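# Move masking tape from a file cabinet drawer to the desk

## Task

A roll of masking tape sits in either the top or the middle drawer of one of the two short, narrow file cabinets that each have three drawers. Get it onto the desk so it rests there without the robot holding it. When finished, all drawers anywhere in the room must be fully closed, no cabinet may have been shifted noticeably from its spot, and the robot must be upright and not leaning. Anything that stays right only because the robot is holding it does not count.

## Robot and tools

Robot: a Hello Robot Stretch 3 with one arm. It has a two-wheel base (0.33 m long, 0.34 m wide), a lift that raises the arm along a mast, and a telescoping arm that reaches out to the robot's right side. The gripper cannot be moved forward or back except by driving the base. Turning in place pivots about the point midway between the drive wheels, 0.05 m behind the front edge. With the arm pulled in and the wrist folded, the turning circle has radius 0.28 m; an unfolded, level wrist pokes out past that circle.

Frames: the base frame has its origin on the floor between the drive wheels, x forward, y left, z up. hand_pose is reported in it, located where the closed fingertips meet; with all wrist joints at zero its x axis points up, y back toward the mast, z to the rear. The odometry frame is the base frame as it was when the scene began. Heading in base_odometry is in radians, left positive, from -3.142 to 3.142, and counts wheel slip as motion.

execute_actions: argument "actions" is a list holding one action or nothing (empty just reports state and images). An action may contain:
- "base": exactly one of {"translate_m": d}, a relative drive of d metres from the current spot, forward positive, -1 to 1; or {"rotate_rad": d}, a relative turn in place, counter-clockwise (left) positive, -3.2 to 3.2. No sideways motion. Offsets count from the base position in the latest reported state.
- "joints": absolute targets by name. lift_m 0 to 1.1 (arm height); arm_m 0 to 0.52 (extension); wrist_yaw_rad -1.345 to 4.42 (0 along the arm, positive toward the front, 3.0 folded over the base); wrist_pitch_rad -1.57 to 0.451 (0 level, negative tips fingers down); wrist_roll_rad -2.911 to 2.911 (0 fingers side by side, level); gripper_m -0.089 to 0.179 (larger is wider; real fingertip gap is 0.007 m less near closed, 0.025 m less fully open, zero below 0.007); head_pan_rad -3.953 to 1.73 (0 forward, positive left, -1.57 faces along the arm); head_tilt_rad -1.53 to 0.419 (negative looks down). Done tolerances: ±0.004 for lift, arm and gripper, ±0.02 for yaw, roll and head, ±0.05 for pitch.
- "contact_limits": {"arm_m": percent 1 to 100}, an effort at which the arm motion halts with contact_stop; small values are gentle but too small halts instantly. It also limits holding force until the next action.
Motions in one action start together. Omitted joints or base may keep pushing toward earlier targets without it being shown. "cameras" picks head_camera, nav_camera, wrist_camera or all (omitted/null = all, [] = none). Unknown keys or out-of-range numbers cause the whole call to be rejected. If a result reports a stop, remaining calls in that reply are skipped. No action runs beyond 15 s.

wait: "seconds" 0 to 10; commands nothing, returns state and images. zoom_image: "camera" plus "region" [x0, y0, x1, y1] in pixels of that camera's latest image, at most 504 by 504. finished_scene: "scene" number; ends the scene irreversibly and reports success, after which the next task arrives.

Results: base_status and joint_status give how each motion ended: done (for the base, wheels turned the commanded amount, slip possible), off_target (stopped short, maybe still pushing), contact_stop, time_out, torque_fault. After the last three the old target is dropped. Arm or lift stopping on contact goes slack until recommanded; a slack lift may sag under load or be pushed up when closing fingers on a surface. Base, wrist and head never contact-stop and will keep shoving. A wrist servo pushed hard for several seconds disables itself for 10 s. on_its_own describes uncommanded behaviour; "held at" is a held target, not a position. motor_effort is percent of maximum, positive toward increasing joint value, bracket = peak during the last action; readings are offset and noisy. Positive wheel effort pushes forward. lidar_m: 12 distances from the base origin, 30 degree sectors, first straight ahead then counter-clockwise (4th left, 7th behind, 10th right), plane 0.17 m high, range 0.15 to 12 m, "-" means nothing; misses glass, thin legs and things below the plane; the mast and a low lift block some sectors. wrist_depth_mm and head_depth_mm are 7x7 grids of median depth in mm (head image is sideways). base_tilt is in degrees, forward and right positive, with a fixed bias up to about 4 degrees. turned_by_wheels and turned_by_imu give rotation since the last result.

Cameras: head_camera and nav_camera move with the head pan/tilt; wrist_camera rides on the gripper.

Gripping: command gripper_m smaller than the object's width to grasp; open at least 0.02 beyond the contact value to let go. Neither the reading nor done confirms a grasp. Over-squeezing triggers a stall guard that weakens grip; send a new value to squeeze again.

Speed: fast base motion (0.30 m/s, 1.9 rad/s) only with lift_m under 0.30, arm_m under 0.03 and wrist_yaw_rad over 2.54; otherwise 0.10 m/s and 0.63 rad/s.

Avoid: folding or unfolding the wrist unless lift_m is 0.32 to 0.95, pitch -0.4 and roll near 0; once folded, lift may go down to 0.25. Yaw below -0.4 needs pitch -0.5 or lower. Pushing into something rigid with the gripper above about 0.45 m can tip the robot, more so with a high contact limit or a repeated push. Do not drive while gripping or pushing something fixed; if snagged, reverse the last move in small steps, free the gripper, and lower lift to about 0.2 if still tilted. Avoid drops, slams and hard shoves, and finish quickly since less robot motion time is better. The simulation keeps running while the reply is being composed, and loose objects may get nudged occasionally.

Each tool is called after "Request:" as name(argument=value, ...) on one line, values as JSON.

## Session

Request:
execute_actions(actions=[{"joints":{"head_pan_rad":1.5,"head_tilt_rad":-0.5,"lift_m":0.28}}], cameras=["nav_camera"])

Request:
execute_actions(actions=[{"joints":{"head_pan_rad":0}}], cameras=["nav_camera"])

Request:
execute_actions(actions=[{"joints":{"head_pan_rad":-1.6}}], cameras=["nav_camera"])

Request:
execute_actions(actions=[{"joints":{"head_pan_rad":-3.2}}], cameras=["nav_camera"])

Scene clock: 1.37 s.
base_odometry: x=+0.000 y=+0.000 heading=+0.000 (m, m, rad; odometry frame)
turned_by_wheels: +0.000 (rad since the last result)
turned_by_imu: +0.000 (rad since the last result)
base_tilt: forward=+1.1 right=+1.7 (deg)
lidar_m: 1.50 1.24 1.13 1.17 1.07 0.98 0.99 1.20 2.58 2.51 1.62 1.04
head_depth_mm: 942 1019 1120 1216 1348 1507 1339 / 987 1068 1173 1278 1422 1541 1337 / 1018 1103 1214 1348 1488 1584 1340 / 1048 1131 1255 1389 1572 1575 1339 / 1074 1176 1303 1448 1637 1582 1337 / 1113 1221 1352 1507 1719 1592 1333 / 1150 1259 1394 1574 1771 1589 1339
base_status: not commanded
joint_positions: lift_m=+0.280 arm_m=-0.002 wrist_yaw_rad=+3.066 wrist_pitch_rad=-0.538 wrist_roll_rad=+0.016 gripper_m=+0.037 head_pan_rad=+1.493 head_tilt_rad=-0.493
joint_status: all done
motor_effort: left_wheel=+0(0) right_wheel=+0(0) lift_m=+24(26) arm_m=+1(1) wrist_yaw_rad=-1(0) wrist_pitch_rad=+5(4) wrist_roll_rad=+0(0) gripper_m=+0(1) head_pan_rad=+4(55) head_tilt_rad=-3(29) (%)
hand_pose: x=-0.0055 y=+0.0639 z=+0.2669 quat_wxyz=(+0.215, +0.693, +0.160, +0.669) (m; base frame)
wrist_depth_mm: 843 - - - - - 914 / 881 973 - 933 905 892 875 / 769 746 - 727 725 715 698 / 634 619 617 602 589 584 580 / 529 528 532 538 524 494 498 / 466 - - - - 436 434 / - - - - 386 389 387
pictures: nav_camera (sideways: a quarter turn counterclockwise sets it upright)
Images, in order (width x height): nav_camera 672x504.

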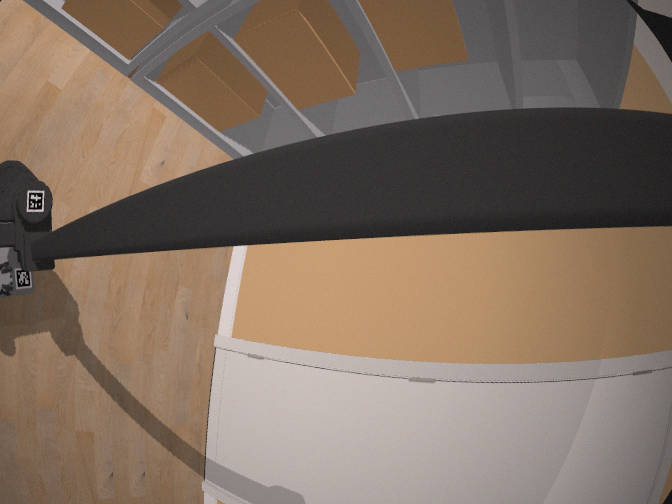

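Scene clock: 2.63 s.
base_odometry: x=+0.000 y=+0.000 heading=+0.000 (m, m, rad; odometry frame)
turned_by_wheels: +0.000 (rad since the last result)
turned_by_imu: +0.000 (rad since the last result)
base_tilt: forward=+1.1 right=+1.7 (deg)
lidar_m: 1.49 1.25 1.13 1.17 1.07 0.98 0.99 1.20 2.58 2.51 1.62 1.04
head_depth_mm: 1249 1349 1456 1605 1765 1552 1306 / 1292 1400 1529 1691 1833 1593 1343 / 1344 1467 1596 1750 1910 1599 1343 / 1391 1524 1676 1870 1967 1584 1326 / 1457 1580 1765 1967 1953 1585 1335 / 1505 1658 1831 2066 1950 1579 1337 / 1549 1666 1791 1910 1905 1581 1330
base_status: not commanded
joint_positions: lift_m=+0.280 arm_m=-0.002 wrist_yaw_rad=+3.066 wrist_pitch_rad=-0.538 wrist_roll_rad=+0.016 gripper_m=+0.037 head_pan_rad=+0.007 head_tilt_rad=-0.494
joint_status: all done
motor_effort: left_wheel=+0(1) right_wheel=+0(0) lift_m=+24(24) arm_m=+1(1) wrist_yaw_rad=+0(1) wrist_pitch_rad=+5(5) wrist_roll_rad=+0(0) gripper_m=+0(0) head_pan_rad=-5(56) head_tilt_rad=-3(4) (%)
hand_pose: x=-0.0055 y=+0.0639 z=+0.2669 quat_wxyz=(+0.215, +0.693, +0.160, +0.669) (m; base frame)
wrist_depth_mm: 855 - - - - - 929 / 864 985 - 916 911 863 854 / 751 756 - 725 714 709 700 / 635 607 596 607 598 587 584 / 534 527 542 533 515 506 498 / 465 - - - - 440 427 / - - - - 389 392 385
pictures: nav_camera (sideways: a quarter turn counterclockwise sets it upright)
Images, in order (width x height): nav_camera 672x504.

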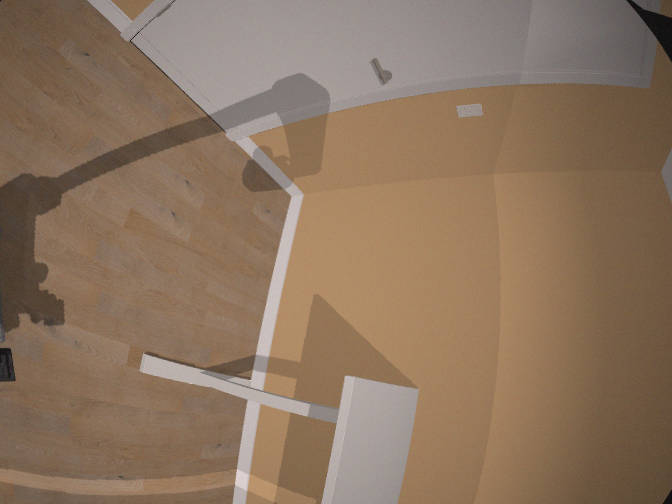

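Scene clock: 3.93 s.
base_odometry: x=+0.000 y=+0.000 heading=+0.000 (m, m, rad; odometry frame)
turned_by_wheels: +0.000 (rad since the last result)
turned_by_imu: +0.000 (rad since the last result)
base_tilt: forward=+1.0 right=+1.7 (deg)
lidar_m: 1.49 1.25 1.13 1.17 1.07 0.98 0.99 1.20 2.58 2.50 1.62 1.04
head_depth_mm: 2238 2395 2614 2599 1966 1589 1337 / 2305 2516 2740 2558 1969 1590 1336 / 2362 2568 2845 2557 1966 1587 1339 / 2472 2674 3025 2531 1966 1584 1341 / 2572 2724 3136 2547 1915 1585 1341 / 2494 2467 2822 2583 1957 1585 1333 / 2143 2090 1673 2248 1940 1575 1329
base_status: not commanded
joint_positions: lift_m=+0.280 arm_m=-0.002 wrist_yaw_rad=+3.066 wrist_pitch_rad=-0.538 wrist_roll_rad=+0.016 gripper_m=+0.037 head_pan_rad=-1.593 head_tilt_rad=-0.494
joint_status: all done
motor_effort: left_wheel=+0(1) right_wheel=+0(0) lift_m=+25(24) arm_m=+1(1) wrist_yaw_rad=+0(2) wrist_pitch_rad=+5(5) wrist_roll_rad=+0(0) gripper_m=+0(0) head_pan_rad=-4(57) head_tilt_rad=-4(3) (%)
hand_pose: x=-0.0055 y=+0.0639 z=+0.2669 quat_wxyz=(+0.215, +0.693, +0.160, +0.669) (m; base frame)
wrist_depth_mm: 870 - - - - - 878 / 878 989 - 939 906 882 887 / 761 769 - 723 734 702 704 / 617 612 603 593 599 593 579 / 530 527 544 532 517 500 495 / 461 - - - - 437 431 / - - - - 385 386 388
pictures: nav_camera (sideways: a quarter turn counterclockwise sets it upright)
Images, in order (width x height): nav_camera 672x504.

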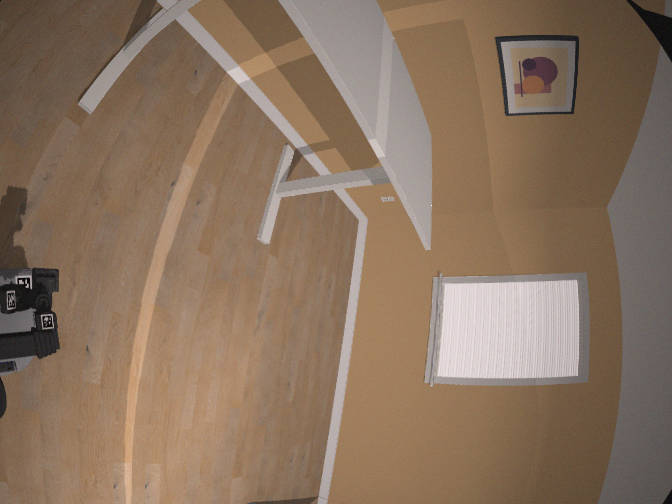

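Scene clock: 5.23 s.
base_odometry: x=+0.000 y=+0.000 heading=+0.000 (m, m, rad; odometry frame)
turned_by_wheels: +0.000 (rad since the last result)
turned_by_imu: +0.000 (rad since the last result)
base_tilt: forward=+1.2 right=+1.8 (deg)
lidar_m: 1.49 1.25 1.13 1.17 1.07 0.98 0.99 1.20 2.59 2.50 1.62 1.04
head_depth_mm: 839 878 943 1474 1238 1310 1339 / 866 904 1450 1513 1281 1362 1335 / 896 939 1510 1495 1339 1447 1337 / 1312 1371 1571 1494 1735 1512 1337 / 1319 1354 1555 1494 1724 1540 1331 / 1145 1196 1283 1352 1523 1589 1335 / 1003 1076 1193 1403 1764 1588 1327
base_status: not commanded
joint_positions: lift_m=+0.280 arm_m=-0.002 wrist_yaw_rad=+3.066 wrist_pitch_rad=-0.538 wrist_roll_rad=+0.016 gripper_m=+0.037 head_pan_rad=-3.193 head_tilt_rad=-0.494
joint_status: all done
motor_effort: left_wheel=+0(1) right_wheel=-1(0) lift_m=+25(25) arm_m=+1(1) wrist_yaw_rad=+0(0) wrist_pitch_rad=+5(5) wrist_roll_rad=+0(0) gripper_m=+0(0) head_pan_rad=-5(53) head_tilt_rad=-3(2) (%)
hand_pose: x=-0.0055 y=+0.0639 z=+0.2669 quat_wxyz=(+0.215, +0.693, +0.160, +0.669) (m; base frame)
wrist_depth_mm: 851 - - - - - 898 / 867 973 - 929 890 883 886 / 772 756 - 732 726 713 709 / 624 609 618 599 592 585 575 / 530 526 534 548 524 499 500 / 462 - - - - 435 434 / - - - - 391 386 384
pictures: nav_camera (sideways: a quarter turn counterclockwise sets it upright)
Images, in order (width x height): nav_camera 672x504.

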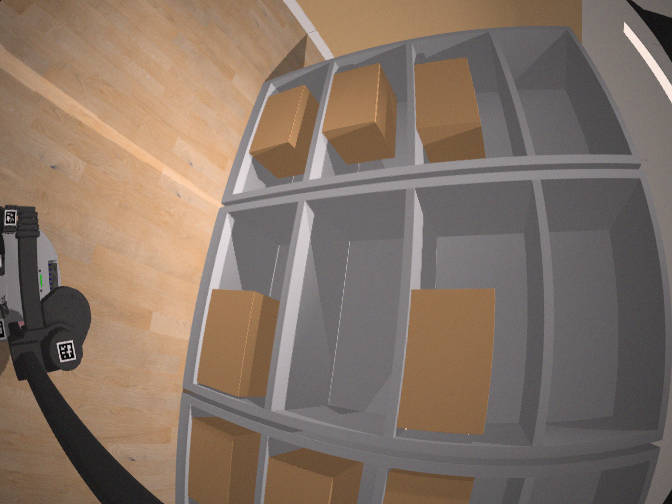

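Request:
execute_actions(actions=[{"base":{"rotate_rad":-1.92},"joints":{"head_pan_rad":-1.2,"head_tilt_rad":-0.6}}], cameras=[])

Request:
execute_actions(actions=[{"base":{"translate_m":1}}], cameras=[])

Request:
execute_actions(actions=[{"base":{"translate_m":0.98}}], cameras=[])

Request:
execute_actions(actions=[{"base":{"rotate_rad":-1.57}}], cameras=[])

Request:
execute_actions(actions=[{"base":{"translate_m":0.9}}], cameras=["nav_camera"])

Scene clock: 8.07 s.
base_odometry: x=+0.000 y=+0.000 heading=-1.920 (m, m, rad; odometry frame)
turned_by_wheels: -1.920 (rad since the last result)
turned_by_imu: -1.929 (rad since the last result)
base_tilt: forward=+1.1 right=+1.8 (deg)
lidar_m: 2.58 1.64 1.53 1.04 1.55 1.18 1.13 1.21 0.99 0.98 1.17 1.44
head_depth_mm: 821 895 1454 1285 1321 1410 1264 / 850 937 1509 1293 1368 1440 1265 / 1295 1070 1564 1334 1492 1471 1267 / 1338 1148 1603 1441 1657 1465 1263 / 1179 1214 1420 1430 1648 1465 1264 / 1022 1114 1259 1462 1686 1471 1264 / 1211 1451 1552 1732 1744 1471 1263
base_status: done
joint_positions: lift_m=+0.280 arm_m=-0.002 wrist_yaw_rad=+3.066 wrist_pitch_rad=-0.538 wrist_roll_rad=+0.016 gripper_m=+0.037 head_pan_rad=-1.207 head_tilt_rad=-0.593
joint_status: all done
motor_effort: left_wheel=+2(12) right_wheel=-2(5) lift_m=+25(25) arm_m=+1(1) wrist_yaw_rad=+1(1) wrist_pitch_rad=+5(5) wrist_roll_rad=+0(0) gripper_m=+0(0) head_pan_rad=+4(56) head_tilt_rad=-4(15) (%)
hand_pose: x=-0.0055 y=+0.0639 z=+0.2669 quat_wxyz=(+0.215, +0.693, +0.160, +0.669) (m; base frame)
wrist_depth_mm: - - - - - - - / - 969 - 888 917 873 869 / 784 743 - 715 713 702 709 / 630 606 614 612 590 590 580 / 529 521 530 534 522 498 490 / 475 - - - - 438 430 / - - - - 392 390 380
pictures: none
No camera images: the call's "cameras" was empty. Leave "cameras" out to get every camera's image.

Scene clock: 13.07 s.
base_odometry: x=-0.342 y=-0.940 heading=-1.920 (m, m, rad; odometry frame)
turned_by_wheels: +0.000 (rad since the last result)
turned_by_imu: +0.007 (rad since the last result)
base_tilt: forward=+1.2 right=+1.7 (deg)
lidar_m: 1.59 1.67 1.02 1.45 1.34 2.14 2.13 1.38 1.03 1.02 1.06 1.64
head_depth_mm: 857 937 1103 1170 1535 1430 1266 / 884 964 1142 1208 1405 1472 1267 / 922 1007 1176 1270 1479 1475 1272 / 1265 1255 1233 1441 1611 1470 1262 / 1055 1133 1310 1489 1661 1457 1259 / 2409 2701 2759 2186 1768 1471 1253 / 2177 2332 2461 2192 1750 1463 1257
base_status: done
joint_positions: lift_m=+0.280 arm_m=-0.002 wrist_yaw_rad=+3.066 wrist_pitch_rad=-0.538 wrist_roll_rad=+0.016 gripper_m=+0.037 head_pan_rad=-1.207 head_tilt_rad=-0.593
joint_status: not commanded
motor_effort: left_wheel=+2(11) right_wheel=-2(2) lift_m=+26(25) arm_m=+1(1) wrist_yaw_rad=+0(0) wrist_pitch_rad=+5(5) wrist_roll_rad=+0(0) gripper_m=+0(0) head_pan_rad=+4(3) head_tilt_rad=-3(4) (%)
hand_pose: x=-0.0055 y=+0.0639 z=+0.2669 quat_wxyz=(+0.215, +0.693, +0.160, +0.669) (m; base frame)
wrist_depth_mm: - - - - - - - / 949 947 - 916 888 864 884 / 773 745 - 728 715 693 697 / 625 618 613 599 597 585 576 / 526 528 542 534 522 496 489 / 464 - - - - 446 435 / - - - - 391 392 382
pictures: none
No camera images: the call's "cameras" was empty. Leave "cameras" out to get every camera's image.

Scene clock: 18.10 s.
base_odometry: x=-0.677 y=-1.861 heading=-1.920 (m, m, rad; odometry frame)
turned_by_wheels: +0.000 (rad since the last result)
turned_by_imu: +0.007 (rad since the last result)
base_tilt: forward=+1.3 right=+1.8 (deg)
lidar_m: 0.62 0.66 0.92 1.40 1.48 2.09 3.08 1.59 1.09 2.07 0.84 0.64
head_depth_mm: 2890 3264 2944 2217 1783 1480 1263 / 2178 2618 2816 2192 1752 1476 1265 / 1645 1857 2173 2159 1767 1476 1260 / 1303 1448 1636 1841 1771 1477 1267 / 1088 1184 1306 1442 1630 1472 1262 / 932 1003 1087 1183 1301 1400 1256 / 815 869 931 1003 1086 1186 1218
base_status: done
joint_positions: lift_m=+0.280 arm_m=-0.002 wrist_yaw_rad=+3.066 wrist_pitch_rad=-0.538 wrist_roll_rad=+0.016 gripper_m=+0.037 head_pan_rad=-1.207 head_tilt_rad=-0.593
joint_status: not commanded
motor_effort: left_wheel=+1(11) right_wheel=-1(2) lift_m=+25(25) arm_m=+1(1) wrist_yaw_rad=+0(1) wrist_pitch_rad=+5(5) wrist_roll_rad=+0(0) gripper_m=+0(0) head_pan_rad=+3(4) head_tilt_rad=-4(4) (%)
hand_pose: x=-0.0055 y=+0.0639 z=+0.2669 quat_wxyz=(+0.215, +0.693, +0.160, +0.669) (m; base frame)
wrist_depth_mm: - 994 - - - - 765 / - 919 - 937 919 882 745 / 764 772 - 716 710 710 674 / 631 625 612 603 592 581 575 / 525 531 539 539 514 501 504 / 461 - - - - 443 436 / - - - - 391 392 382
pictures: none
No camera images: the call's "cameras" was empty. Leave "cameras" out to get every camera's image.

Scene clock: 20.23 s.
base_odometry: x=-0.677 y=-1.861 heading=+2.794 (m, m, rad; odometry frame)
turned_by_wheels: -1.570 (rad since the last result)
turned_by_imu: -1.577 (rad since the last result)
base_tilt: forward=+1.2 right=+1.7 (deg)
lidar_m: 2.01 0.84 0.64 0.62 0.66 0.93 1.40 1.12 2.09 3.06 1.60 1.09
head_depth_mm: 2752 3032 2934 2196 1771 1473 1262 / 2882 3127 2954 2233 1777 1471 1266 / 2962 3261 2898 2211 1775 1463 1263 / 2214 2453 2673 2238 1757 1473 1264 / 1889 2360 2321 2199 1758 1474 1262 / 1730 2373 1992 1976 1748 1473 1257 / 1381 1515 1653 1926 1714 1464 1262
base_status: done
joint_positions: lift_m=+0.280 arm_m=-0.002 wrist_yaw_rad=+3.066 wrist_pitch_rad=-0.538 wrist_roll_rad=+0.016 gripper_m=+0.037 head_pan_rad=-1.207 head_tilt_rad=-0.593
joint_status: not commanded
motor_effort: left_wheel=+2(11) right_wheel=-2(6) lift_m=+25(25) arm_m=+1(1) wrist_yaw_rad=+0(1) wrist_pitch_rad=+5(5) wrist_roll_rad=+0(0) gripper_m=+0(0) head_pan_rad=+4(4) head_tilt_rad=-4(4) (%)
hand_pose: x=-0.0055 y=+0.0638 z=+0.2669 quat_wxyz=(+0.215, +0.693, +0.160, +0.669) (m; base frame)
wrist_depth_mm: 626 616 618 602 602 620 609 / 675 683 - 695 671 675 690 / 724 729 - 715 713 698 701 / 620 615 611 598 593 588 586 / 527 529 528 535 522 496 491 / 463 - - - - 435 434 / - - - - 392 388 388
pictures: none
No camera images: the call's "cameras" was empty. Leave "cameras" out to get every camera's image.

Scene clock: 25.00 s.
base_odometry: x=-1.523 y=-1.554 heading=+2.794 (m, m, rad; odometry frame)
turned_by_wheels: +0.000 (rad since the last result)
turned_by_imu: +0.006 (rad since the last result)
base_tilt: forward=+1.2 right=+1.6 (deg)
lidar_m: 1.82 0.77 0.58 0.57 0.60 0.86 2.29 1.95 3.23 0.57 0.41 0.58
head_depth_mm: 715 893 1337 2012 1772 1485 1261 / 532 601 678 949 1537 1445 1264 / 335 375 431 523 752 889 1197 / 342 378 423 480 557 661 822 / 357 398 448 512 598 723 906 / 373 418 474 547 648 792 1026 / 392 441 505 589 707 883 1189
base_status: done
joint_positions: lift_m=+0.280 arm_m=-0.002 wrist_yaw_rad=+3.066 wrist_pitch_rad=-0.538 wrist_roll_rad=+0.016 gripper_m=+0.037 head_pan_rad=-1.207 head_tilt_rad=-0.593
joint_status: not commanded
motor_effort: left_wheel=+1(12) right_wheel=-1(3) lift_m=+25(25) arm_m=+1(1) wrist_yaw_rad=+0(1) wrist_pitch_rad=+5(5) wrist_roll_rad=+0(0) gripper_m=+0(0) head_pan_rad=+4(3) head_tilt_rad=-3(4) (%)
hand_pose: x=-0.0055 y=+0.0638 z=+0.2669 quat_wxyz=(+0.215, +0.693, +0.160, +0.669) (m; base frame)
wrist_depth_mm: 576 571 578 566 573 565 570 / 648 635 - 621 635 628 631 / 699 675 - 681 673 675 669 / 638 614 619 603 592 582 581 / 524 522 535 538 512 500 497 / 470 - - - - 438 434 / - - - - 392 391 383
pictures: nav_camera (sideways: a quarter turn counterclockwise sets it upright)
Images, in order (width x height): nav_camera 672x504.

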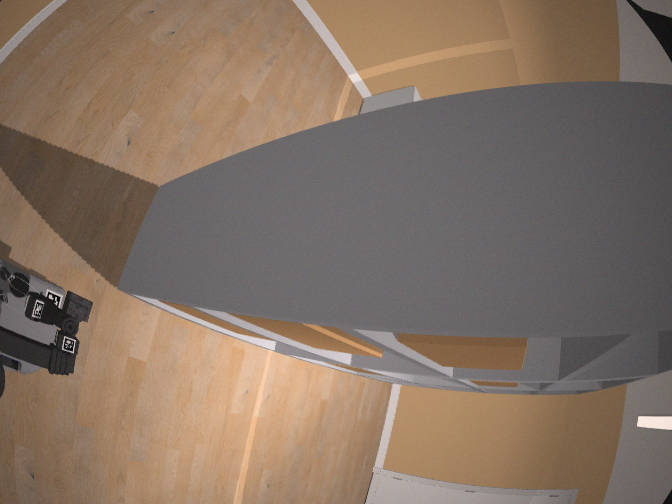

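Heading is ~0.06 left off.

Request:
execute_actions(actions=[{"base":{"translate_m":1}}], cameras=["head_camera"])

Request:
execute_actions(actions=[{"base":{"rotate_rad":-0.065}}], cameras=[])

Scene clock: 30.20 s.
base_odometry: x=-2.463 y=-1.213 heading=+2.794 (m, m, rad; odometry frame)
turned_by_wheels: +0.000 (rad since the last result)
turned_by_imu: +0.007 (rad since the last result)
base_tilt: forward=+1.2 right=+1.7 (deg)
lidar_m: 1.45 0.68 0.52 0.51 0.54 0.78 2.68 0.60 0.59 2.02 1.86 1.49
head_depth_mm: 2887 3145 2988 2209 1762 1476 1266 / 3015 3298 2936 2211 1775 1468 1264 / 3097 2800 2866 2214 1762 1478 1264 / 2973 2716 2305 2205 1758 1480 1261 / 2549 2606 2074 2197 1767 1474 1262 / 2193 2261 2197 2178 1771 1470 1260 / 1914 2055 2199 2201 1756 1479 1258
base_status: done
joint_positions: lift_m=+0.280 arm_m=-0.002 wrist_yaw_rad=+3.066 wrist_pitch_rad=-0.538 wrist_roll_rad=+0.016 gripper_m=+0.037 head_pan_rad=-1.207 head_tilt_rad=-0.593
joint_status: not commanded
motor_effort: left_wheel=+1(10) right_wheel=-1(2) lift_m=+25(25) arm_m=+1(1) wrist_yaw_rad=+0(0) wrist_pitch_rad=+5(5) wrist_roll_rad=+0(0) gripper_m=+0(0) head_pan_rad=+3(3) head_tilt_rad=-4(4) (%)
hand_pose: x=-0.0055 y=+0.0638 z=+0.2669 quat_wxyz=(+0.215, +0.693, +0.160, +0.669) (m; base frame)
wrist_depth_mm: 521 519 521 523 512 511 506 / 586 578 - 574 568 577 568 / 635 628 - 629 617 600 622 / 624 619 611 606 587 598 568 / 524 526 535 534 517 498 498 / 466 - - - - 436 438 / - - - - 390 389 388
pictures: head_camera (sideways: a quarter turn clockwise sets it upright)
Images, in order (width x height): head_camera 896x504.

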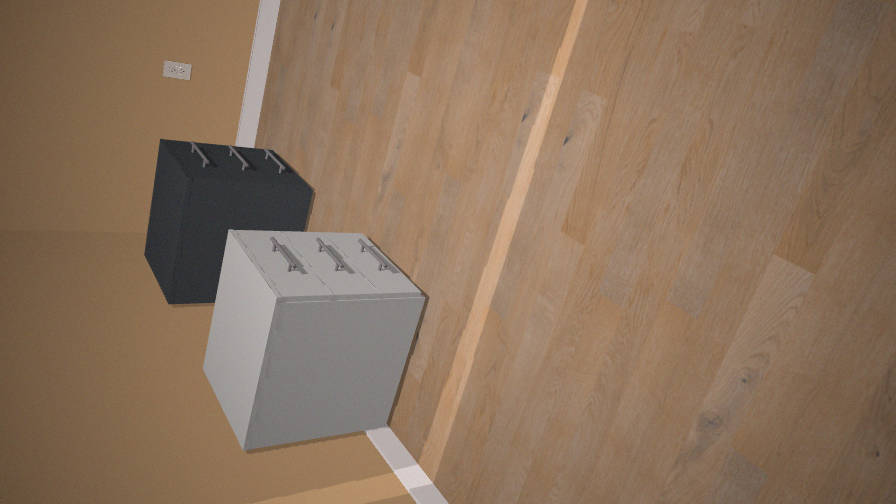

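Scene clock: 31.27 s.
base_odometry: x=-2.463 y=-1.213 heading=+2.729 (m, m, rad; odometry frame)
turned_by_wheels: -0.065 (rad since the last result)
turned_by_imu: -0.065 (rad since the last result)
base_tilt: forward=+1.2 right=+1.6 (deg)
lidar_m: 1.45 0.72 0.53 0.51 0.53 0.72 2.01 0.64 0.60 1.53 1.85 1.51
head_depth_mm: 2835 3079 2958 2196 1771 1473 1274 / 2921 3242 2932 2214 1763 1475 1265 / 3056 3271 2909 2207 1767 1472 1263 / 3170 2707 2805 2207 1770 1481 1260 / 2858 2784 2136 2208 1750 1467 1261 / 2409 2450 2094 2210 1757 1468 1263 / 2091 2187 2227 2206 1741 1483 1261
base_status: done
joint_positions: lift_m=+0.280 arm_m=-0.002 wrist_yaw_rad=+3.066 wrist_pitch_rad=-0.538 wrist_roll_rad=+0.016 gripper_m=+0.037 head_pan_rad=-1.207 head_tilt_rad=-0.593
joint_status: not commanded
motor_effort: left_wheel=+2(6) right_wheel=-2(5) lift_m=+25(25) arm_m=+1(1) wrist_yaw_rad=+0(0) wrist_pitch_rad=+4(5) wrist_roll_rad=+0(0) gripper_m=+0(0) head_pan_rad=+3(3) head_tilt_rad=-4(3) (%)
hand_pose: x=-0.0055 y=+0.0638 z=+0.2669 quat_wxyz=(+0.215, +0.693, +0.160, +0.669) (m; base frame)
wrist_depth_mm: 496 506 510 520 529 535 526 / 548 563 - 571 573 581 580 / 602 610 - 620 628 633 640 / 626 620 610 596 584 592 580 / 524 523 535 542 515 509 503 / 468 - - - - 431 432 / - - - - 392 388 386
pictures: none
No camera images: the call's "cameras" was empty. Leave "cameras" out to get every camera's image.

Request:
execute_actions(actions=[{"base":{"translate_m":0.08}}], cameras=[])

Request:
execute_actions(actions=[{"base":{"rotate_rad":1.57},"joints":{"head_pan_rad":-1.57,"head_tilt_rad":-1.0}}], cameras=[])

Request:
execute_actions(actions=[{"base":{"translate_m":-1.0}}], cameras=[])

Request:
execute_actions(actions=[{"base":{"translate_m":-0.82}}], cameras=[])

Request:
execute_actions(actions=[{"joints":{"lift_m":0.33,"wrist_pitch_rad":-0.4}}], cameras=[])

Request:
execute_actions(actions=[{"joints":{"wrist_yaw_rad":0}}], cameras=[])

Request:
execute_actions(actions=[{"joints":{"wrist_pitch_rad":0,"gripper_m":0.06,"wrist_roll_rad":1.57,"arm_m":0.25,"lift_m":0.31}}], cameras=["wrist_camera","head_camera"])

Scene clock: 33.37 s.
base_odometry: x=-2.536 y=-1.181 heading=+2.729 (m, m, rad; odometry frame)
turned_by_wheels: +0.000 (rad since the last result)
turned_by_imu: +0.001 (rad since the last result)
base_tilt: forward=+1.2 right=+1.8 (deg)
lidar_m: 1.37 0.73 0.53 0.51 0.53 0.72 2.01 0.65 0.67 1.84 1.82 1.43
head_depth_mm: 2836 3092 2910 2220 1767 1470 1267 / 2969 3260 2963 2215 1760 1473 1267 / 3023 3229 2853 2196 1757 1476 1272 / 3118 2769 2563 2201 1758 1472 1257 / 2687 2778 2026 2159 1759 1473 1262 / 2272 2333 2104 2181 1752 1471 1261 / 1973 2096 2186 2182 1754 1469 1259
base_status: done
joint_positions: lift_m=+0.280 arm_m=-0.002 wrist_yaw_rad=+3.066 wrist_pitch_rad=-0.538 wrist_roll_rad=+0.016 gripper_m=+0.037 head_pan_rad=-1.207 head_tilt_rad=-0.593
joint_status: not commanded
motor_effort: left_wheel=+2(12) right_wheel=-2(6) lift_m=+25(24) arm_m=+1(0) wrist_yaw_rad=+1(0) wrist_pitch_rad=+5(5) wrist_roll_rad=+0(0) gripper_m=+0(0) head_pan_rad=+4(3) head_tilt_rad=-3(3) (%)
hand_pose: x=-0.0055 y=+0.0638 z=+0.2669 quat_wxyz=(+0.215, +0.693, +0.160, +0.669) (m; base frame)
wrist_depth_mm: 499 501 505 514 519 537 531 / 551 562 - 565 581 580 593 / 608 617 - 622 642 650 646 / 641 627 607 600 602 582 592 / 539 527 531 535 519 503 493 / 461 - - - - 442 433 / - - - - 393 389 387
pictures: none
No camera images: the call's "cameras" was empty. Leave "cameras" out to get every camera's image.

Scene clock: 35.67 s.
base_odometry: x=-2.536 y=-1.181 heading=-1.984 (m, m, rad; odometry frame)
turned_by_wheels: +1.570 (rad since the last result)
turned_by_imu: +1.579 (rad since the last result)
base_tilt: forward=+1.2 right=+1.7 (deg)
lidar_m: 0.51 0.53 0.72 1.96 0.65 0.66 1.81 1.81 1.43 1.37 0.73 0.53
head_depth_mm: 1378 1658 1690 1507 1353 1236 1134 / 1387 1662 1683 1499 1351 1240 - / 1396 1651 1695 1502 1358 1245 - / 1392 1650 1689 1498 1353 1268 - / 1392 1669 1688 1501 1359 1232 1137 / 1399 1670 1683 1498 1355 1242 1128 / 1391 1579 1575 1479 1358 1226 1128
base_status: done
joint_positions: lift_m=+0.280 arm_m=-0.002 wrist_yaw_rad=+3.066 wrist_pitch_rad=-0.538 wrist_roll_rad=+0.016 gripper_m=+0.037 head_pan_rad=-1.563 head_tilt_rad=-0.988
joint_status: all done
motor_effort: left_wheel=-2(8) right_wheel=+2(7) lift_m=+25(25) arm_m=+1(0) wrist_yaw_rad=-1(1) wrist_pitch_rad=+5(5) wrist_roll_rad=+0(0) gripper_m=+0(0) head_pan_rad=-4(34) head_tilt_rad=-6(27) (%)
hand_pose: x=-0.0055 y=+0.0638 z=+0.2669 quat_wxyz=(+0.215, +0.693, +0.160, +0.669) (m; base frame)
wrist_depth_mm: 553 767 - - - 836 584 / 554 794 - 912 912 797 595 / 577 722 - 726 721 709 584 / 605 616 608 613 601 595 559 / 517 523 541 538 530 501 503 / 468 - - - - 437 427 / - - - - 391 386 383
pictures: none
No camera images: the call's "cameras" was empty. Leave "cameras" out to get every camera's image.

Scene clock: 40.60 s.
base_odometry: x=-2.134 y=-0.265 heading=-1.984 (m, m, rad; odometry frame)
turned_by_wheels: +0.000 (rad since the last result)
turned_by_imu: -0.006 (rad since the last result)
base_tilt: forward=+1.2 right=+1.7 (deg)
lidar_m: 1.50 0.66 0.48 0.46 0.48 0.64 1.73 1.19 1.04 1.38 1.43 1.57
head_depth_mm: 1386 1664 1685 1506 1353 1230 1128 / 1397 1668 1681 1508 1355 1241 - / 1404 1674 1694 1493 1356 1253 - / 1396 1670 1677 1503 1362 1271 - / 1407 1680 1691 1506 1359 1233 1134 / 1399 1683 1685 1507 1355 1239 1131 / 1409 1691 1683 1502 1352 1229 1130
base_status: done
joint_positions: lift_m=+0.280 arm_m=-0.002 wrist_yaw_rad=+3.066 wrist_pitch_rad=-0.538 wrist_roll_rad=+0.016 gripper_m=+0.037 head_pan_rad=-1.564 head_tilt_rad=-0.988
joint_status: not commanded
motor_effort: left_wheel=-3(12) right_wheel=+1(3) lift_m=+24(25) arm_m=+0(0) wrist_yaw_rad=+1(0) wrist_pitch_rad=+5(4) wrist_roll_rad=+0(0) gripper_m=+0(0) head_pan_rad=-3(4) head_tilt_rad=-6(6) (%)
hand_pose: x=-0.0055 y=+0.0638 z=+0.2669 quat_wxyz=(+0.215, +0.693, +0.160, +0.669) (m; base frame)
wrist_depth_mm: 450 456 466 460 476 485 494 / 495 499 - 516 531 540 555 / 546 559 - 573 602 604 644 / 613 600 606 590 604 586 579 / 530 529 535 528 522 501 493 / 469 - - - - 431 430 / - - - - 395 395 386
pictures: none
No camera images: the call's "cameras" was empty. Leave "cameras" out to get every camera's image.

Scene clock: 45.03 s.
base_odometry: x=-1.805 y=+0.486 heading=-1.984 (m, m, rad; odometry frame)
turned_by_wheels: +0.000 (rad since the last result)
turned_by_imu: -0.005 (rad since the last result)
base_tilt: forward=+1.2 right=+1.7 (deg)
lidar_m: 2.32 0.65 0.47 0.45 0.46 0.63 1.43 1.21 1.10 0.84 1.44 1.95
head_depth_mm: 1405 1690 1688 1506 1362 1229 1133 / 1340 1177 1600 1502 1350 1247 - / 1316 1136 1231 1463 1356 1249 - / 1315 1131 1231 1479 1354 1265 - / 1317 1127 1238 1481 1356 1230 1133 / 1419 1658 1688 1498 1349 1227 1134 / 1422 1689 1686 1502 1357 1228 1135
base_status: done
joint_positions: lift_m=+0.280 arm_m=-0.002 wrist_yaw_rad=+3.066 wrist_pitch_rad=-0.538 wrist_roll_rad=+0.016 gripper_m=+0.037 head_pan_rad=-1.564 head_tilt_rad=-0.988
joint_status: not commanded
motor_effort: left_wheel=-1(10) right_wheel=+0(3) lift_m=+25(24) arm_m=+1(1) wrist_yaw_rad=+0(1) wrist_pitch_rad=+5(4) wrist_roll_rad=+0(0) gripper_m=+0(0) head_pan_rad=-4(4) head_tilt_rad=-6(6) (%)
hand_pose: x=-0.0055 y=+0.0638 z=+0.2669 quat_wxyz=(+0.215, +0.693, +0.160, +0.669) (m; base frame)
wrist_depth_mm: 439 443 455 465 470 471 482 / 480 488 - 507 518 520 540 / 532 546 - 573 580 587 613 / 598 603 605 589 596 594 581 / 528 524 537 532 523 495 491 / 464 - - - - 434 429 / - - - - 392 390 383
pictures: none
No camera images: the call's "cameras" was empty. Leave "cameras" out to get every camera's image.

Scene clock: 46.33 s.
base_odometry: x=-1.805 y=+0.486 heading=-1.984 (m, m, rad; odometry frame)
turned_by_wheels: +0.000 (rad since the last result)
turned_by_imu: +0.000 (rad since the last result)
base_tilt: forward=+1.2 right=+1.7 (deg)
lidar_m: 2.32 0.65 0.47 0.45 0.46 0.63 1.43 1.21 1.09 0.84 1.44 1.95
head_depth_mm: 1409 1682 1695 1510 1359 1236 1135 / 1343 1174 1592 1507 1355 1250 - / 1308 1132 1225 1468 1357 1254 - / 1316 1133 1226 1482 1361 1268 - / 1320 1128 1233 1476 1360 1231 1131 / 1418 1653 1699 1505 1359 1236 1137 / 1417 1690 1686 1500 1360 1236 1134
base_status: not commanded
joint_positions: lift_m=+0.330 arm_m=-0.002 wrist_yaw_rad=+3.066 wrist_pitch_rad=-0.422 wrist_roll_rad=+0.016 gripper_m=+0.037 head_pan_rad=-1.564 head_tilt_rad=-0.988
joint_status: all done
motor_effort: left_wheel=-2(2) right_wheel=+1(1) lift_m=+29(30) arm_m=+1(1) wrist_yaw_rad=+1(0) wrist_pitch_rad=+7(8) wrist_roll_rad=+0(0) gripper_m=+0(0) head_pan_rad=-4(4) head_tilt_rad=-7(5) (%)
hand_pose: x=-0.0043 y=+0.0799 z=+0.3417 quat_wxyz=(+0.175, +0.702, +0.121, +0.680) (m; base frame)
wrist_depth_mm: 434 436 442 449 454 457 471 / 462 469 487 485 494 502 522 / 509 512 - 532 550 556 565 / 564 561 - 594 601 623 646 / 629 624 631 647 639 641 623 / 571 567 563 548 549 543 540 / 483 501 - - 477 470 477
pictures: none
No camera images: the call's "cameras" was empty. Leave "cameras" out to get every camera's image.

Scene clock: 48.87 s.
base_odometry: x=-1.805 y=+0.486 heading=-1.984 (m, m, rad; odometry frame)
turned_by_wheels: +0.000 (rad since the last result)
turned_by_imu: +0.000 (rad since the last result)
base_tilt: forward=+1.2 right=+1.7 (deg)
lidar_m: 2.32 0.65 0.47 0.45 0.46 0.63 1.43 1.21 1.09 0.84 1.44 1.94
head_depth_mm: 1396 1673 1688 1502 1356 1239 1135 / 1341 1172 1603 1504 1349 1259 - / 1311 1130 1227 1479 1353 1260 - / 1317 1131 1229 1469 1363 1238 - / 1316 1125 1238 1470 1356 1228 1135 / 1418 1647 1692 1501 1351 1233 1132 / 1414 1696 1674 1507 1355 1236 1137
base_status: not commanded
joint_positions: lift_m=+0.330 arm_m=-0.002 wrist_yaw_rad=+0.003 wrist_pitch_rad=-0.422 wrist_roll_rad=+0.016 gripper_m=+0.037 head_pan_rad=-1.564 head_tilt_rad=-0.988
joint_status: all done
motor_effort: left_wheel=-2(2) right_wheel=+1(0) lift_m=+30(29) arm_m=+0(0) wrist_yaw_rad=-3(3) wrist_pitch_rad=+7(8) wrist_roll_rad=+0(0) gripper_m=+0(0) head_pan_rad=-5(4) head_tilt_rad=-5(5) (%)
hand_pose: x=-0.0208 y=-0.3672 z=+0.3417 quat_wxyz=(+0.686, +0.148, -0.696, -0.148) (m; base frame)
wrist_depth_mm: - - 547 542 531 - 829 / - - 597 579 583 - 813 / - - 683 632 647 - 815 / 821 824 766 720 728 776 761 / 665 672 659 654 666 649 634 / 569 566 568 561 545 551 543 / 494 497 480 471 484 480 466
pictures: none
No camera images: the call's "cameras" was empty. Leave "cameras" out to get every camera's image.

Scene clock: 51.93 s.
base_odometry: x=-1.805 y=+0.486 heading=-1.984 (m, m, rad; odometry frame)
turned_by_wheels: +0.000 (rad since the last result)
turned_by_imu: +0.000 (rad since the last result)
base_tilt: forward=+1.1 right=+1.7 (deg)
lidar_m: 2.31 0.65 0.47 0.45 0.46 0.63 1.43 1.21 1.09 0.84 1.44 1.95
head_depth_mm: 1413 1670 1691 1499 1354 1237 1133 / 1344 1170 1604 1503 1361 1239 - / 1312 1127 1222 1486 1320 1234 - / 1310 1130 1240 1484 1342 1236 - / 1319 1130 1237 1477 1350 1229 1132 / 1420 1649 1694 1506 1359 1235 1131 / 1417 1696 1702 1501 1353 1234 1133
base_status: not commanded
joint_positions: lift_m=+0.310 arm_m=+0.250 wrist_yaw_rad=+0.002 wrist_pitch_rad=-0.025 wrist_roll_rad=+1.566 gripper_m=+0.060 head_pan_rad=-1.564 head_tilt_rad=-0.988
joint_status: all done
motor_effort: left_wheel=-1(1) right_wheel=+0(1) lift_m=+25(25) arm_m=+5(9) wrist_yaw_rad=-2(4) wrist_pitch_rad=+8(9) wrist_roll_rad=+2(3) gripper_m=+0(81) head_pan_rad=-4(4) head_tilt_rad=-6(5) (%)
hand_pose: x=-0.0208 y=-0.6502 z=+0.4181 quat_wxyz=(+0.003, +0.001, -1.000, -0.013) (m; base frame)
wrist_depth_mm: 840 845 830 324 319 321 320 / 860 864 889 333 331 332 332 / 878 870 879 346 347 341 341 / 908 925 900 361 356 353 356 / 935 944 915 372 365 366 366 / - - 952 389 394 384 380 / - - - 405 400 397 395
pictures: head_camera (sideways: a quarter turn clockwise sets it upright), wrist_camera
Images, in order (width x height): head_camera 896x504, wrist_camera 644x364.

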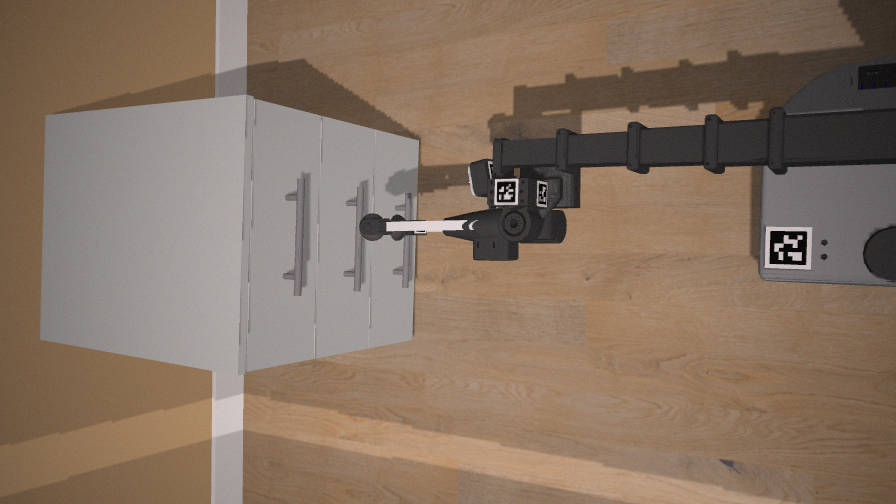

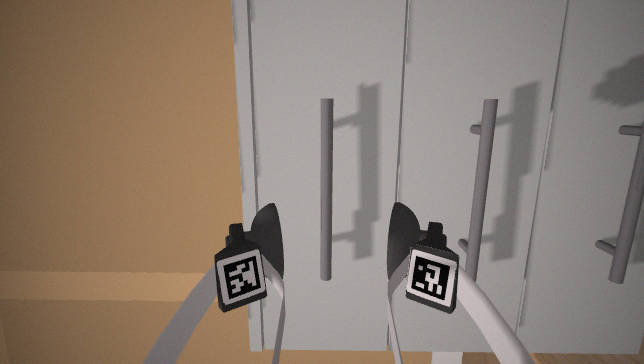

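Request:
execute_actions(actions=[{"joints":{"arm_m":0.42,"lift_m":0.313},"contact_limits":{"arm_m":15}}], cameras=["wrist_camera"])

Request:
execute_actions(actions=[{"joints":{"gripper_m":-0.07}}], cameras=[])

Request:
execute_actions(actions=[{"joints":{"arm_m":0.08}}], cameras=["head_camera"])

Scene clock: 56.53 s.
base_odometry: x=-1.805 y=+0.486 heading=-1.984 (m, m, rad; odometry frame)
turned_by_wheels: +0.000 (rad since the last result)
turned_by_imu: +0.001 (rad since the last result)
base_tilt: forward=+1.3 right=+1.8 (deg)
lidar_m: 2.32 0.65 0.47 0.45 0.46 0.63 1.43 1.21 1.09 0.84 1.44 1.94
head_depth_mm: 1403 1677 1686 1511 1362 1230 1135 / 1340 1180 1605 1508 1349 1231 - / 1319 1130 1226 1455 1358 1239 - / 1316 1131 1232 1478 1358 1232 - / 1311 1126 1237 1473 1359 1232 1125 / 1420 1649 1689 1503 1354 1229 1131 / 1416 1691 1684 1499 1359 1237 1133
base_status: not commanded
joint_positions: lift_m=+0.313 arm_m=+0.420 wrist_yaw_rad=+0.002 wrist_pitch_rad=-0.024 wrist_roll_rad=+1.566 gripper_m=+0.060 head_pan_rad=-1.564 head_tilt_rad=-0.988
joint_status: all done
motor_effort: left_wheel=-1(2) right_wheel=+0(0) lift_m=+29(32) arm_m=+5(8) wrist_yaw_rad=-1(1) wrist_pitch_rad=+8(8) wrist_roll_rad=+2(2) gripper_m=+1(1) head_pan_rad=-4(4) head_tilt_rad=-5(5) (%)
contact_limits: arm_m 15 (drawing in: default 17, maximum 29; extending or still: default 26, maximum 42)
hand_pose: x=-0.0208 y=-0.8202 z=+0.4210 quat_wxyz=(+0.003, +0.001, -1.000, -0.013) (m; base frame)
wrist_depth_mm: 678 677 168 168 167 166 165 / 702 691 174 171 173 173 171 / 721 724 180 178 178 177 176 / 762 737 187 184 185 185 184 / 783 788 193 192 191 191 190 / 784 798 204 198 203 199 196 / 814 822 211 207 209 207 203
pictures: wrist_camera
Images, in order (width x height): wrist_camera 644x364.

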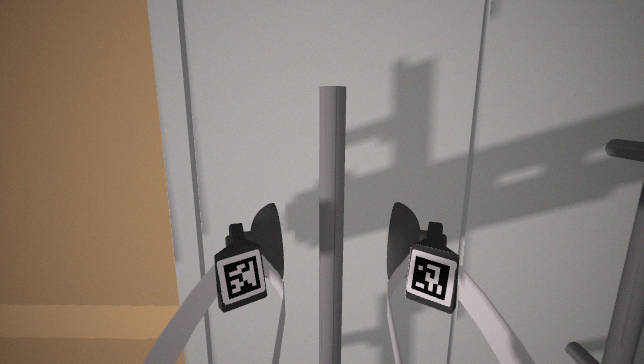

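Scene clock: 58.33 s.
base_odometry: x=-1.805 y=+0.486 heading=-1.984 (m, m, rad; odometry frame)
turned_by_wheels: +0.000 (rad since the last result)
turned_by_imu: +0.000 (rad since the last result)
base_tilt: forward=+1.1 right=+1.7 (deg)
lidar_m: 2.31 0.65 0.47 0.45 0.46 0.63 1.43 1.21 1.09 0.84 1.44 1.95
head_depth_mm: 1404 1685 1697 1506 1352 1237 1131 / 1347 1184 1595 1503 1352 1233 - / 1306 1130 1225 1456 1360 1232 - / 1306 1129 1228 1480 1359 1233 - / 1322 1134 1237 1481 1358 1235 1131 / 1421 1656 1678 1507 1363 1235 1130 / 1422 1706 1688 1495 1360 1235 1139
base_status: not commanded
joint_positions: lift_m=+0.313 arm_m=+0.420 wrist_yaw_rad=+0.002 wrist_pitch_rad=-0.019 wrist_roll_rad=+1.571 gripper_m=-0.068 head_pan_rad=-1.564 head_tilt_rad=-0.988
joint_status: all done
motor_effort: left_wheel=-1(2) right_wheel=+1(0) lift_m=+29(30) arm_m=+3(5) wrist_yaw_rad=-3(2) wrist_pitch_rad=+6(8) wrist_roll_rad=-1(2) gripper_m=-31(100) head_pan_rad=-4(5) head_tilt_rad=-6(4) (%)
hand_pose: x=-0.0208 y=-0.8205 z=+0.4224 quat_wxyz=(+0.001, +0.001, -1.000, -0.010) (m; base frame)
wrist_depth_mm: 701 669 168 166 166 165 165 / 697 695 174 172 172 171 171 / 712 724 180 177 179 176 175 / 750 740 187 185 184 183 183 / 777 776 194 - 191 190 189 / 794 818 201 202 199 198 195 / 811 821 210 206 208 205 201
pictures: none
No camera images: the call's "cameras" was empty. Leave "cameras" out to get every camera's image.

Scene clock: 62.03 s.
base_odometry: x=-1.805 y=+0.486 heading=-1.984 (m, m, rad; odometry frame)
turned_by_wheels: +0.000 (rad since the last result)
turned_by_imu: +0.001 (rad since the last result)
base_tilt: forward=+1.1 right=+1.8 (deg)
lidar_m: 2.32 0.65 0.47 0.45 0.46 0.63 1.43 1.21 1.09 0.84 1.44 1.94
head_depth_mm: 1411 1667 1693 1506 1358 1233 1127 / 1351 1187 1607 1437 1353 1240 - / 1315 1133 1192 1075 1369 1201 - / 1306 1127 1194 973 1383 1237 - / 1321 1155 1165 1032 1345 1238 1130 / 1422 1647 1696 1460 1350 1230 1130 / 1416 1706 1687 1499 1358 1227 1134
base_status: not commanded
joint_positions: lift_m=+0.313 arm_m=+0.080 wrist_yaw_rad=+0.014 wrist_pitch_rad=-0.020 wrist_roll_rad=+1.571 gripper_m=-0.052 head_pan_rad=-1.564 head_tilt_rad=-0.988
joint_status: all done
on_its_own: gripper_m is held at -0.054, not at your -0.070, by its stall guard, which is still easing; wrist_yaw_rad is at rest, and its effort (-14) is outside its rest range (-12 to +12)
motor_effort: left_wheel=+1(2) right_wheel=-3(3) lift_m=+29(29) arm_m=-2(4) wrist_yaw_rad=-14(14) wrist_pitch_rad=+6(7) wrist_roll_rad=-1(1) gripper_m=-24(30) head_pan_rad=-4(5) head_tilt_rad=-6(6) (%)
hand_pose: x=-0.0178 y=-0.4811 z=+0.4220 quat_wxyz=(+0.000, +0.007, -1.000, -0.011) (m; base frame)
wrist_depth_mm: - - 166 165 165 470 474 / - - 172 171 170 486 487 / - - 179 177 176 505 501 / - - 186 183 183 529 511 / - - 194 - 191 547 512 / - - 204 202 197 686 516 / - - 213 208 207 766 513
pictures: head_camera (sideways: a quarter turn clockwise sets it upright)
Images, in order (width x height): head_camera 896x504.

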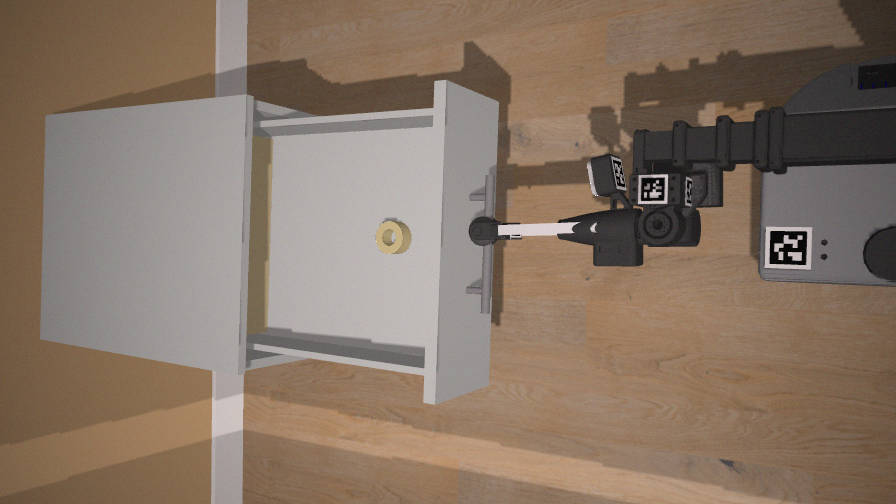

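Request:
execute_actions(actions=[{"joints":{"gripper_m":0.06}}], cameras=[])

Request:
execute_actions(actions=[{"joints":{"arm_m":0.01}}], cameras=[])

Request:
execute_actions(actions=[{"base":{"translate_m":0.012},"joints":{"lift_m":0.68,"wrist_roll_rad":0,"gripper_m":0.09}}], cameras=[])

Request:
execute_actions(actions=[{"joints":{"arm_m":0.48,"wrist_pitch_rad":-1.35}}], cameras=[])

Request:
execute_actions(actions=[{"joints":{"lift_m":0.57}}], cameras=["wrist_camera"])

Scene clock: 64.20 s.
base_odometry: x=-1.805 y=+0.486 heading=-1.984 (m, m, rad; odometry frame)
turned_by_wheels: +0.000 (rad since the last result)
turned_by_imu: +0.000 (rad since the last result)
base_tilt: forward=+1.2 right=+1.6 (deg)
lidar_m: 2.32 0.65 0.47 0.45 0.46 0.63 1.42 1.21 1.09 0.84 1.44 1.95
head_depth_mm: 1412 1678 1676 1502 1346 1230 1135 / 1349 1176 1593 1420 1351 1237 - / 1311 1127 1191 1082 1372 1208 - / 1319 1129 1181 970 1378 1231 - / 1317 1130 1169 1037 1363 1230 1130 / 1411 1652 1689 1457 1349 1239 1136 / 1417 1689 1679 1508 1350 1228 1128
base_status: not commanded
joint_positions: lift_m=+0.313 arm_m=+0.080 wrist_yaw_rad=+0.003 wrist_pitch_rad=-0.021 wrist_roll_rad=+1.571 gripper_m=+0.060 head_pan_rad=-1.564 head_tilt_rad=-0.988
joint_status: all done
motor_effort: left_wheel=+0(1) right_wheel=+0(3) lift_m=+29(29) arm_m=-2(2) wrist_yaw_rad=-3(14) wrist_pitch_rad=+7(7) wrist_roll_rad=-1(1) gripper_m=+1(84) head_pan_rad=-5(4) head_tilt_rad=-5(6) (%)
hand_pose: x=-0.0205 y=-0.4810 z=+0.4219 quat_wxyz=(+0.000, +0.002, -1.000, -0.011) (m; base frame)
wrist_depth_mm: - - 169 166 166 477 475 / - - 173 172 171 481 489 / - - 180 177 178 501 494 / - - 186 184 184 521 520 / - - - 191 190 551 517 / - - 205 199 200 642 513 / - - 211 208 206 718 520
pictures: none
No camera images: the call's "cameras" was empty. Leave "cameras" out to get every camera's image.

Scene clock: 65.90 s.
base_odometry: x=-1.805 y=+0.486 heading=-1.984 (m, m, rad; odometry frame)
turned_by_wheels: +0.000 (rad since the last result)
turned_by_imu: +0.000 (rad since the last result)
base_tilt: forward=+1.3 right=+1.6 (deg)
lidar_m: 2.32 0.65 0.47 0.45 0.46 0.63 1.43 1.21 1.09 0.84 1.44 1.95
head_depth_mm: 1414 1689 1693 1504 1356 1234 1135 / 1343 1184 1608 1440 1353 1256 - / 1309 1126 1191 1074 1353 - - / 1312 1124 1193 972 1354 1239 - / 1329 1132 1171 1031 1356 1230 1134 / 1410 1655 1704 1462 1350 1232 1136 / 1414 1697 1684 1501 1358 1236 1137
base_status: not commanded
joint_positions: lift_m=+0.313 arm_m=+0.010 wrist_yaw_rad=+0.002 wrist_pitch_rad=-0.021 wrist_roll_rad=+1.571 gripper_m=+0.060 head_pan_rad=-1.564 head_tilt_rad=-0.988
joint_status: all done
motor_effort: left_wheel=+0(0) right_wheel=-1(1) lift_m=+29(29) arm_m=-2(4) wrist_yaw_rad=-3(3) wrist_pitch_rad=+7(7) wrist_roll_rad=-1(1) gripper_m=+0(0) head_pan_rad=-4(5) head_tilt_rad=-7(6) (%)
hand_pose: x=-0.0208 y=-0.4110 z=+0.4219 quat_wxyz=(+0.000, +0.001, -1.000, -0.011) (m; base frame)
wrist_depth_mm: - - 236 232 231 675 515 / - - - 240 240 545 527 / - - - 246 248 571 512 / - - - 256 258 603 513 / - - - 265 265 616 516 / - - - 276 277 710 509 / - - - 289 292 731 510
pictures: none
No camera images: the call's "cameras" was empty. Leave "cameras" out to get every camera's image.

Scene clock: 70.07 s.
base_odometry: x=-1.810 y=+0.475 heading=-1.984 (m, m, rad; odometry frame)
turned_by_wheels: +0.000 (rad since the last result)
turned_by_imu: +0.001 (rad since the last result)
base_tilt: forward=+1.3 right=+1.6 (deg)
lidar_m: 2.31 0.65 0.47 0.45 0.46 0.63 1.44 1.21 1.10 0.84 1.44 1.95
head_depth_mm: 1405 1675 1675 1496 1388 - - / 1341 1152 1222 1082 1384 - - / 1314 1135 1186 1075 - 1204 - / 1310 1131 1188 970 1333 1237 - / 1319 1132 1173 1031 1355 1231 1136 / 1411 1687 1694 1484 1355 1235 1133 / 1418 1690 1683 1500 1362 1238 1133
base_status: done
joint_positions: lift_m=+0.680 arm_m=+0.010 wrist_yaw_rad=+0.002 wrist_pitch_rad=-0.021 wrist_roll_rad=+0.007 gripper_m=+0.090 head_pan_rad=-1.564 head_tilt_rad=-0.988
joint_status: all done
motor_effort: left_wheel=-1(4) right_wheel=+1(2) lift_m=+28(32) arm_m=-2(2) wrist_yaw_rad=-3(3) wrist_pitch_rad=+7(7) wrist_roll_rad=-4(7) gripper_m=+0(88) head_pan_rad=-5(4) head_tilt_rad=-5(5) (%)
hand_pose: x=-0.0209 y=-0.4110 z=+0.7891 quat_wxyz=(+0.705, +0.008, -0.709, -0.007) (m; base frame)
wrist_depth_mm: - - - - - - - / - - - - - - - / - - - - - - - / - - - - - - - / - - - 913 - - 942 / - - 713 719 723 - 826 / - - - 706 711 - 841
pictures: none
No camera images: the call's "cameras" was empty. Leave "cameras" out to get every camera's image.

Scene clock: 74.70 s.
base_odometry: x=-1.810 y=+0.475 heading=-1.984 (m, m, rad; odometry frame)
turned_by_wheels: +0.000 (rad since the last result)
turned_by_imu: +0.001 (rad since the last result)
base_tilt: forward=+1.3 right=+1.8 (deg)
lidar_m: 2.31 0.65 0.47 0.45 0.46 0.63 1.44 1.21 1.10 0.84 1.44 1.94
head_depth_mm: 1406 1682 1716 1515 - - - / 1348 - 1165 1074 1350 1233 - / 1322 - 1170 1079 1355 1231 - / 1314 1132 1167 975 1362 1238 - / 1322 1130 1169 1025 1360 1244 1137 / 1415 1710 1684 1480 1359 1231 1136 / 1418 1691 1673 1498 1349 1234 1136
base_status: not commanded
joint_positions: lift_m=+0.680 arm_m=+0.480 wrist_yaw_rad=+0.001 wrist_pitch_rad=-1.348 wrist_roll_rad=+0.007 gripper_m=+0.090 head_pan_rad=-1.564 head_tilt_rad=-0.988
joint_status: all done
motor_effort: left_wheel=-1(1) right_wheel=+0(1) lift_m=+29(29) arm_m=+4(4) wrist_yaw_rad=-1(2) wrist_pitch_rad=+0(7) wrist_roll_rad=-4(4) gripper_m=+0(0) head_pan_rad=-4(4) head_tilt_rad=-5(5) (%)
hand_pose: x=-0.0216 y=-0.6576 z=+0.5634 quat_wxyz=(+0.551, +0.440, -0.554, -0.443) (m; base frame)
wrist_depth_mm: 747 328 364 366 364 341 724 / 733 329 361 362 361 342 707 / 740 335 366 365 358 335 703 / 731 332 364 359 357 334 707 / 735 335 366 352 360 324 693 / 734 316 356 354 355 292 698 / 734 297 361 354 354 325 684
pictures: none
No camera images: the call's "cameras" was empty. Leave "cameras" out to get every camera's image.

Scene clock: 76.53 s.
base_odometry: x=-1.810 y=+0.475 heading=-1.984 (m, m, rad; odometry frame)
turned_by_wheels: +0.000 (rad since the last result)
turned_by_imu: +0.000 (rad since the last result)
base_tilt: forward=+1.3 right=+1.7 (deg)
lidar_m: 2.30 0.65 0.47 0.45 0.47 0.63 1.44 1.21 1.10 0.84 1.44 1.95
head_depth_mm: 1413 1675 1678 1502 1354 1232 1139 / 1337 1178 1677 1482 - - - / 1310 1176 1177 1081 1356 1232 - / 1308 1134 1185 972 1355 1235 - / 1318 1131 1172 1034 1361 1232 1135 / 1406 1690 1687 1480 1357 1238 1129 / 1420 1696 1681 1500 1351 1236 1131
base_status: not commanded
joint_positions: lift_m=+0.570 arm_m=+0.480 wrist_yaw_rad=+0.001 wrist_pitch_rad=-1.348 wrist_roll_rad=+0.007 gripper_m=+0.090 head_pan_rad=-1.564 head_tilt_rad=-0.988
joint_status: all done
motor_effort: left_wheel=-1(1) right_wheel=+1(0) lift_m=+24(24) arm_m=+5(5) wrist_yaw_rad=-1(0) wrist_pitch_rad=+0(1) wrist_roll_rad=-4(4) gripper_m=+0(0) head_pan_rad=-5(4) head_tilt_rad=-5(5) (%)
hand_pose: x=-0.0216 y=-0.6576 z=+0.4536 quat_wxyz=(+0.551, +0.440, -0.554, -0.443) (m; base frame)
wrist_depth_mm: 218 258 258 256 252 252 206 / 219 257 256 253 251 251 204 / 221 256 256 252 249 249 203 / 222 255 253 252 250 245 203 / 224 253 251 248 248 246 200 / 225 252 248 247 249 246 200 / 225 251 250 247 245 244 200
pictures: wrist_camera
Images, in order (width x height): wrist_camera 644x364.

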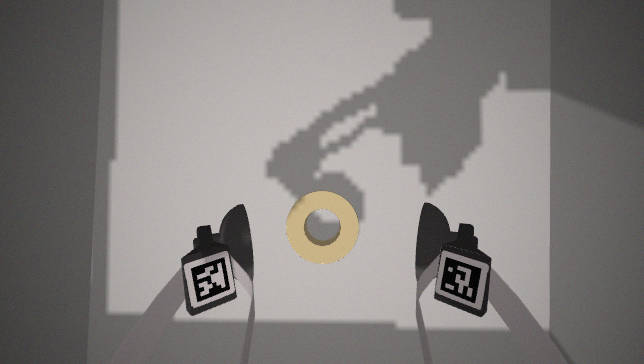

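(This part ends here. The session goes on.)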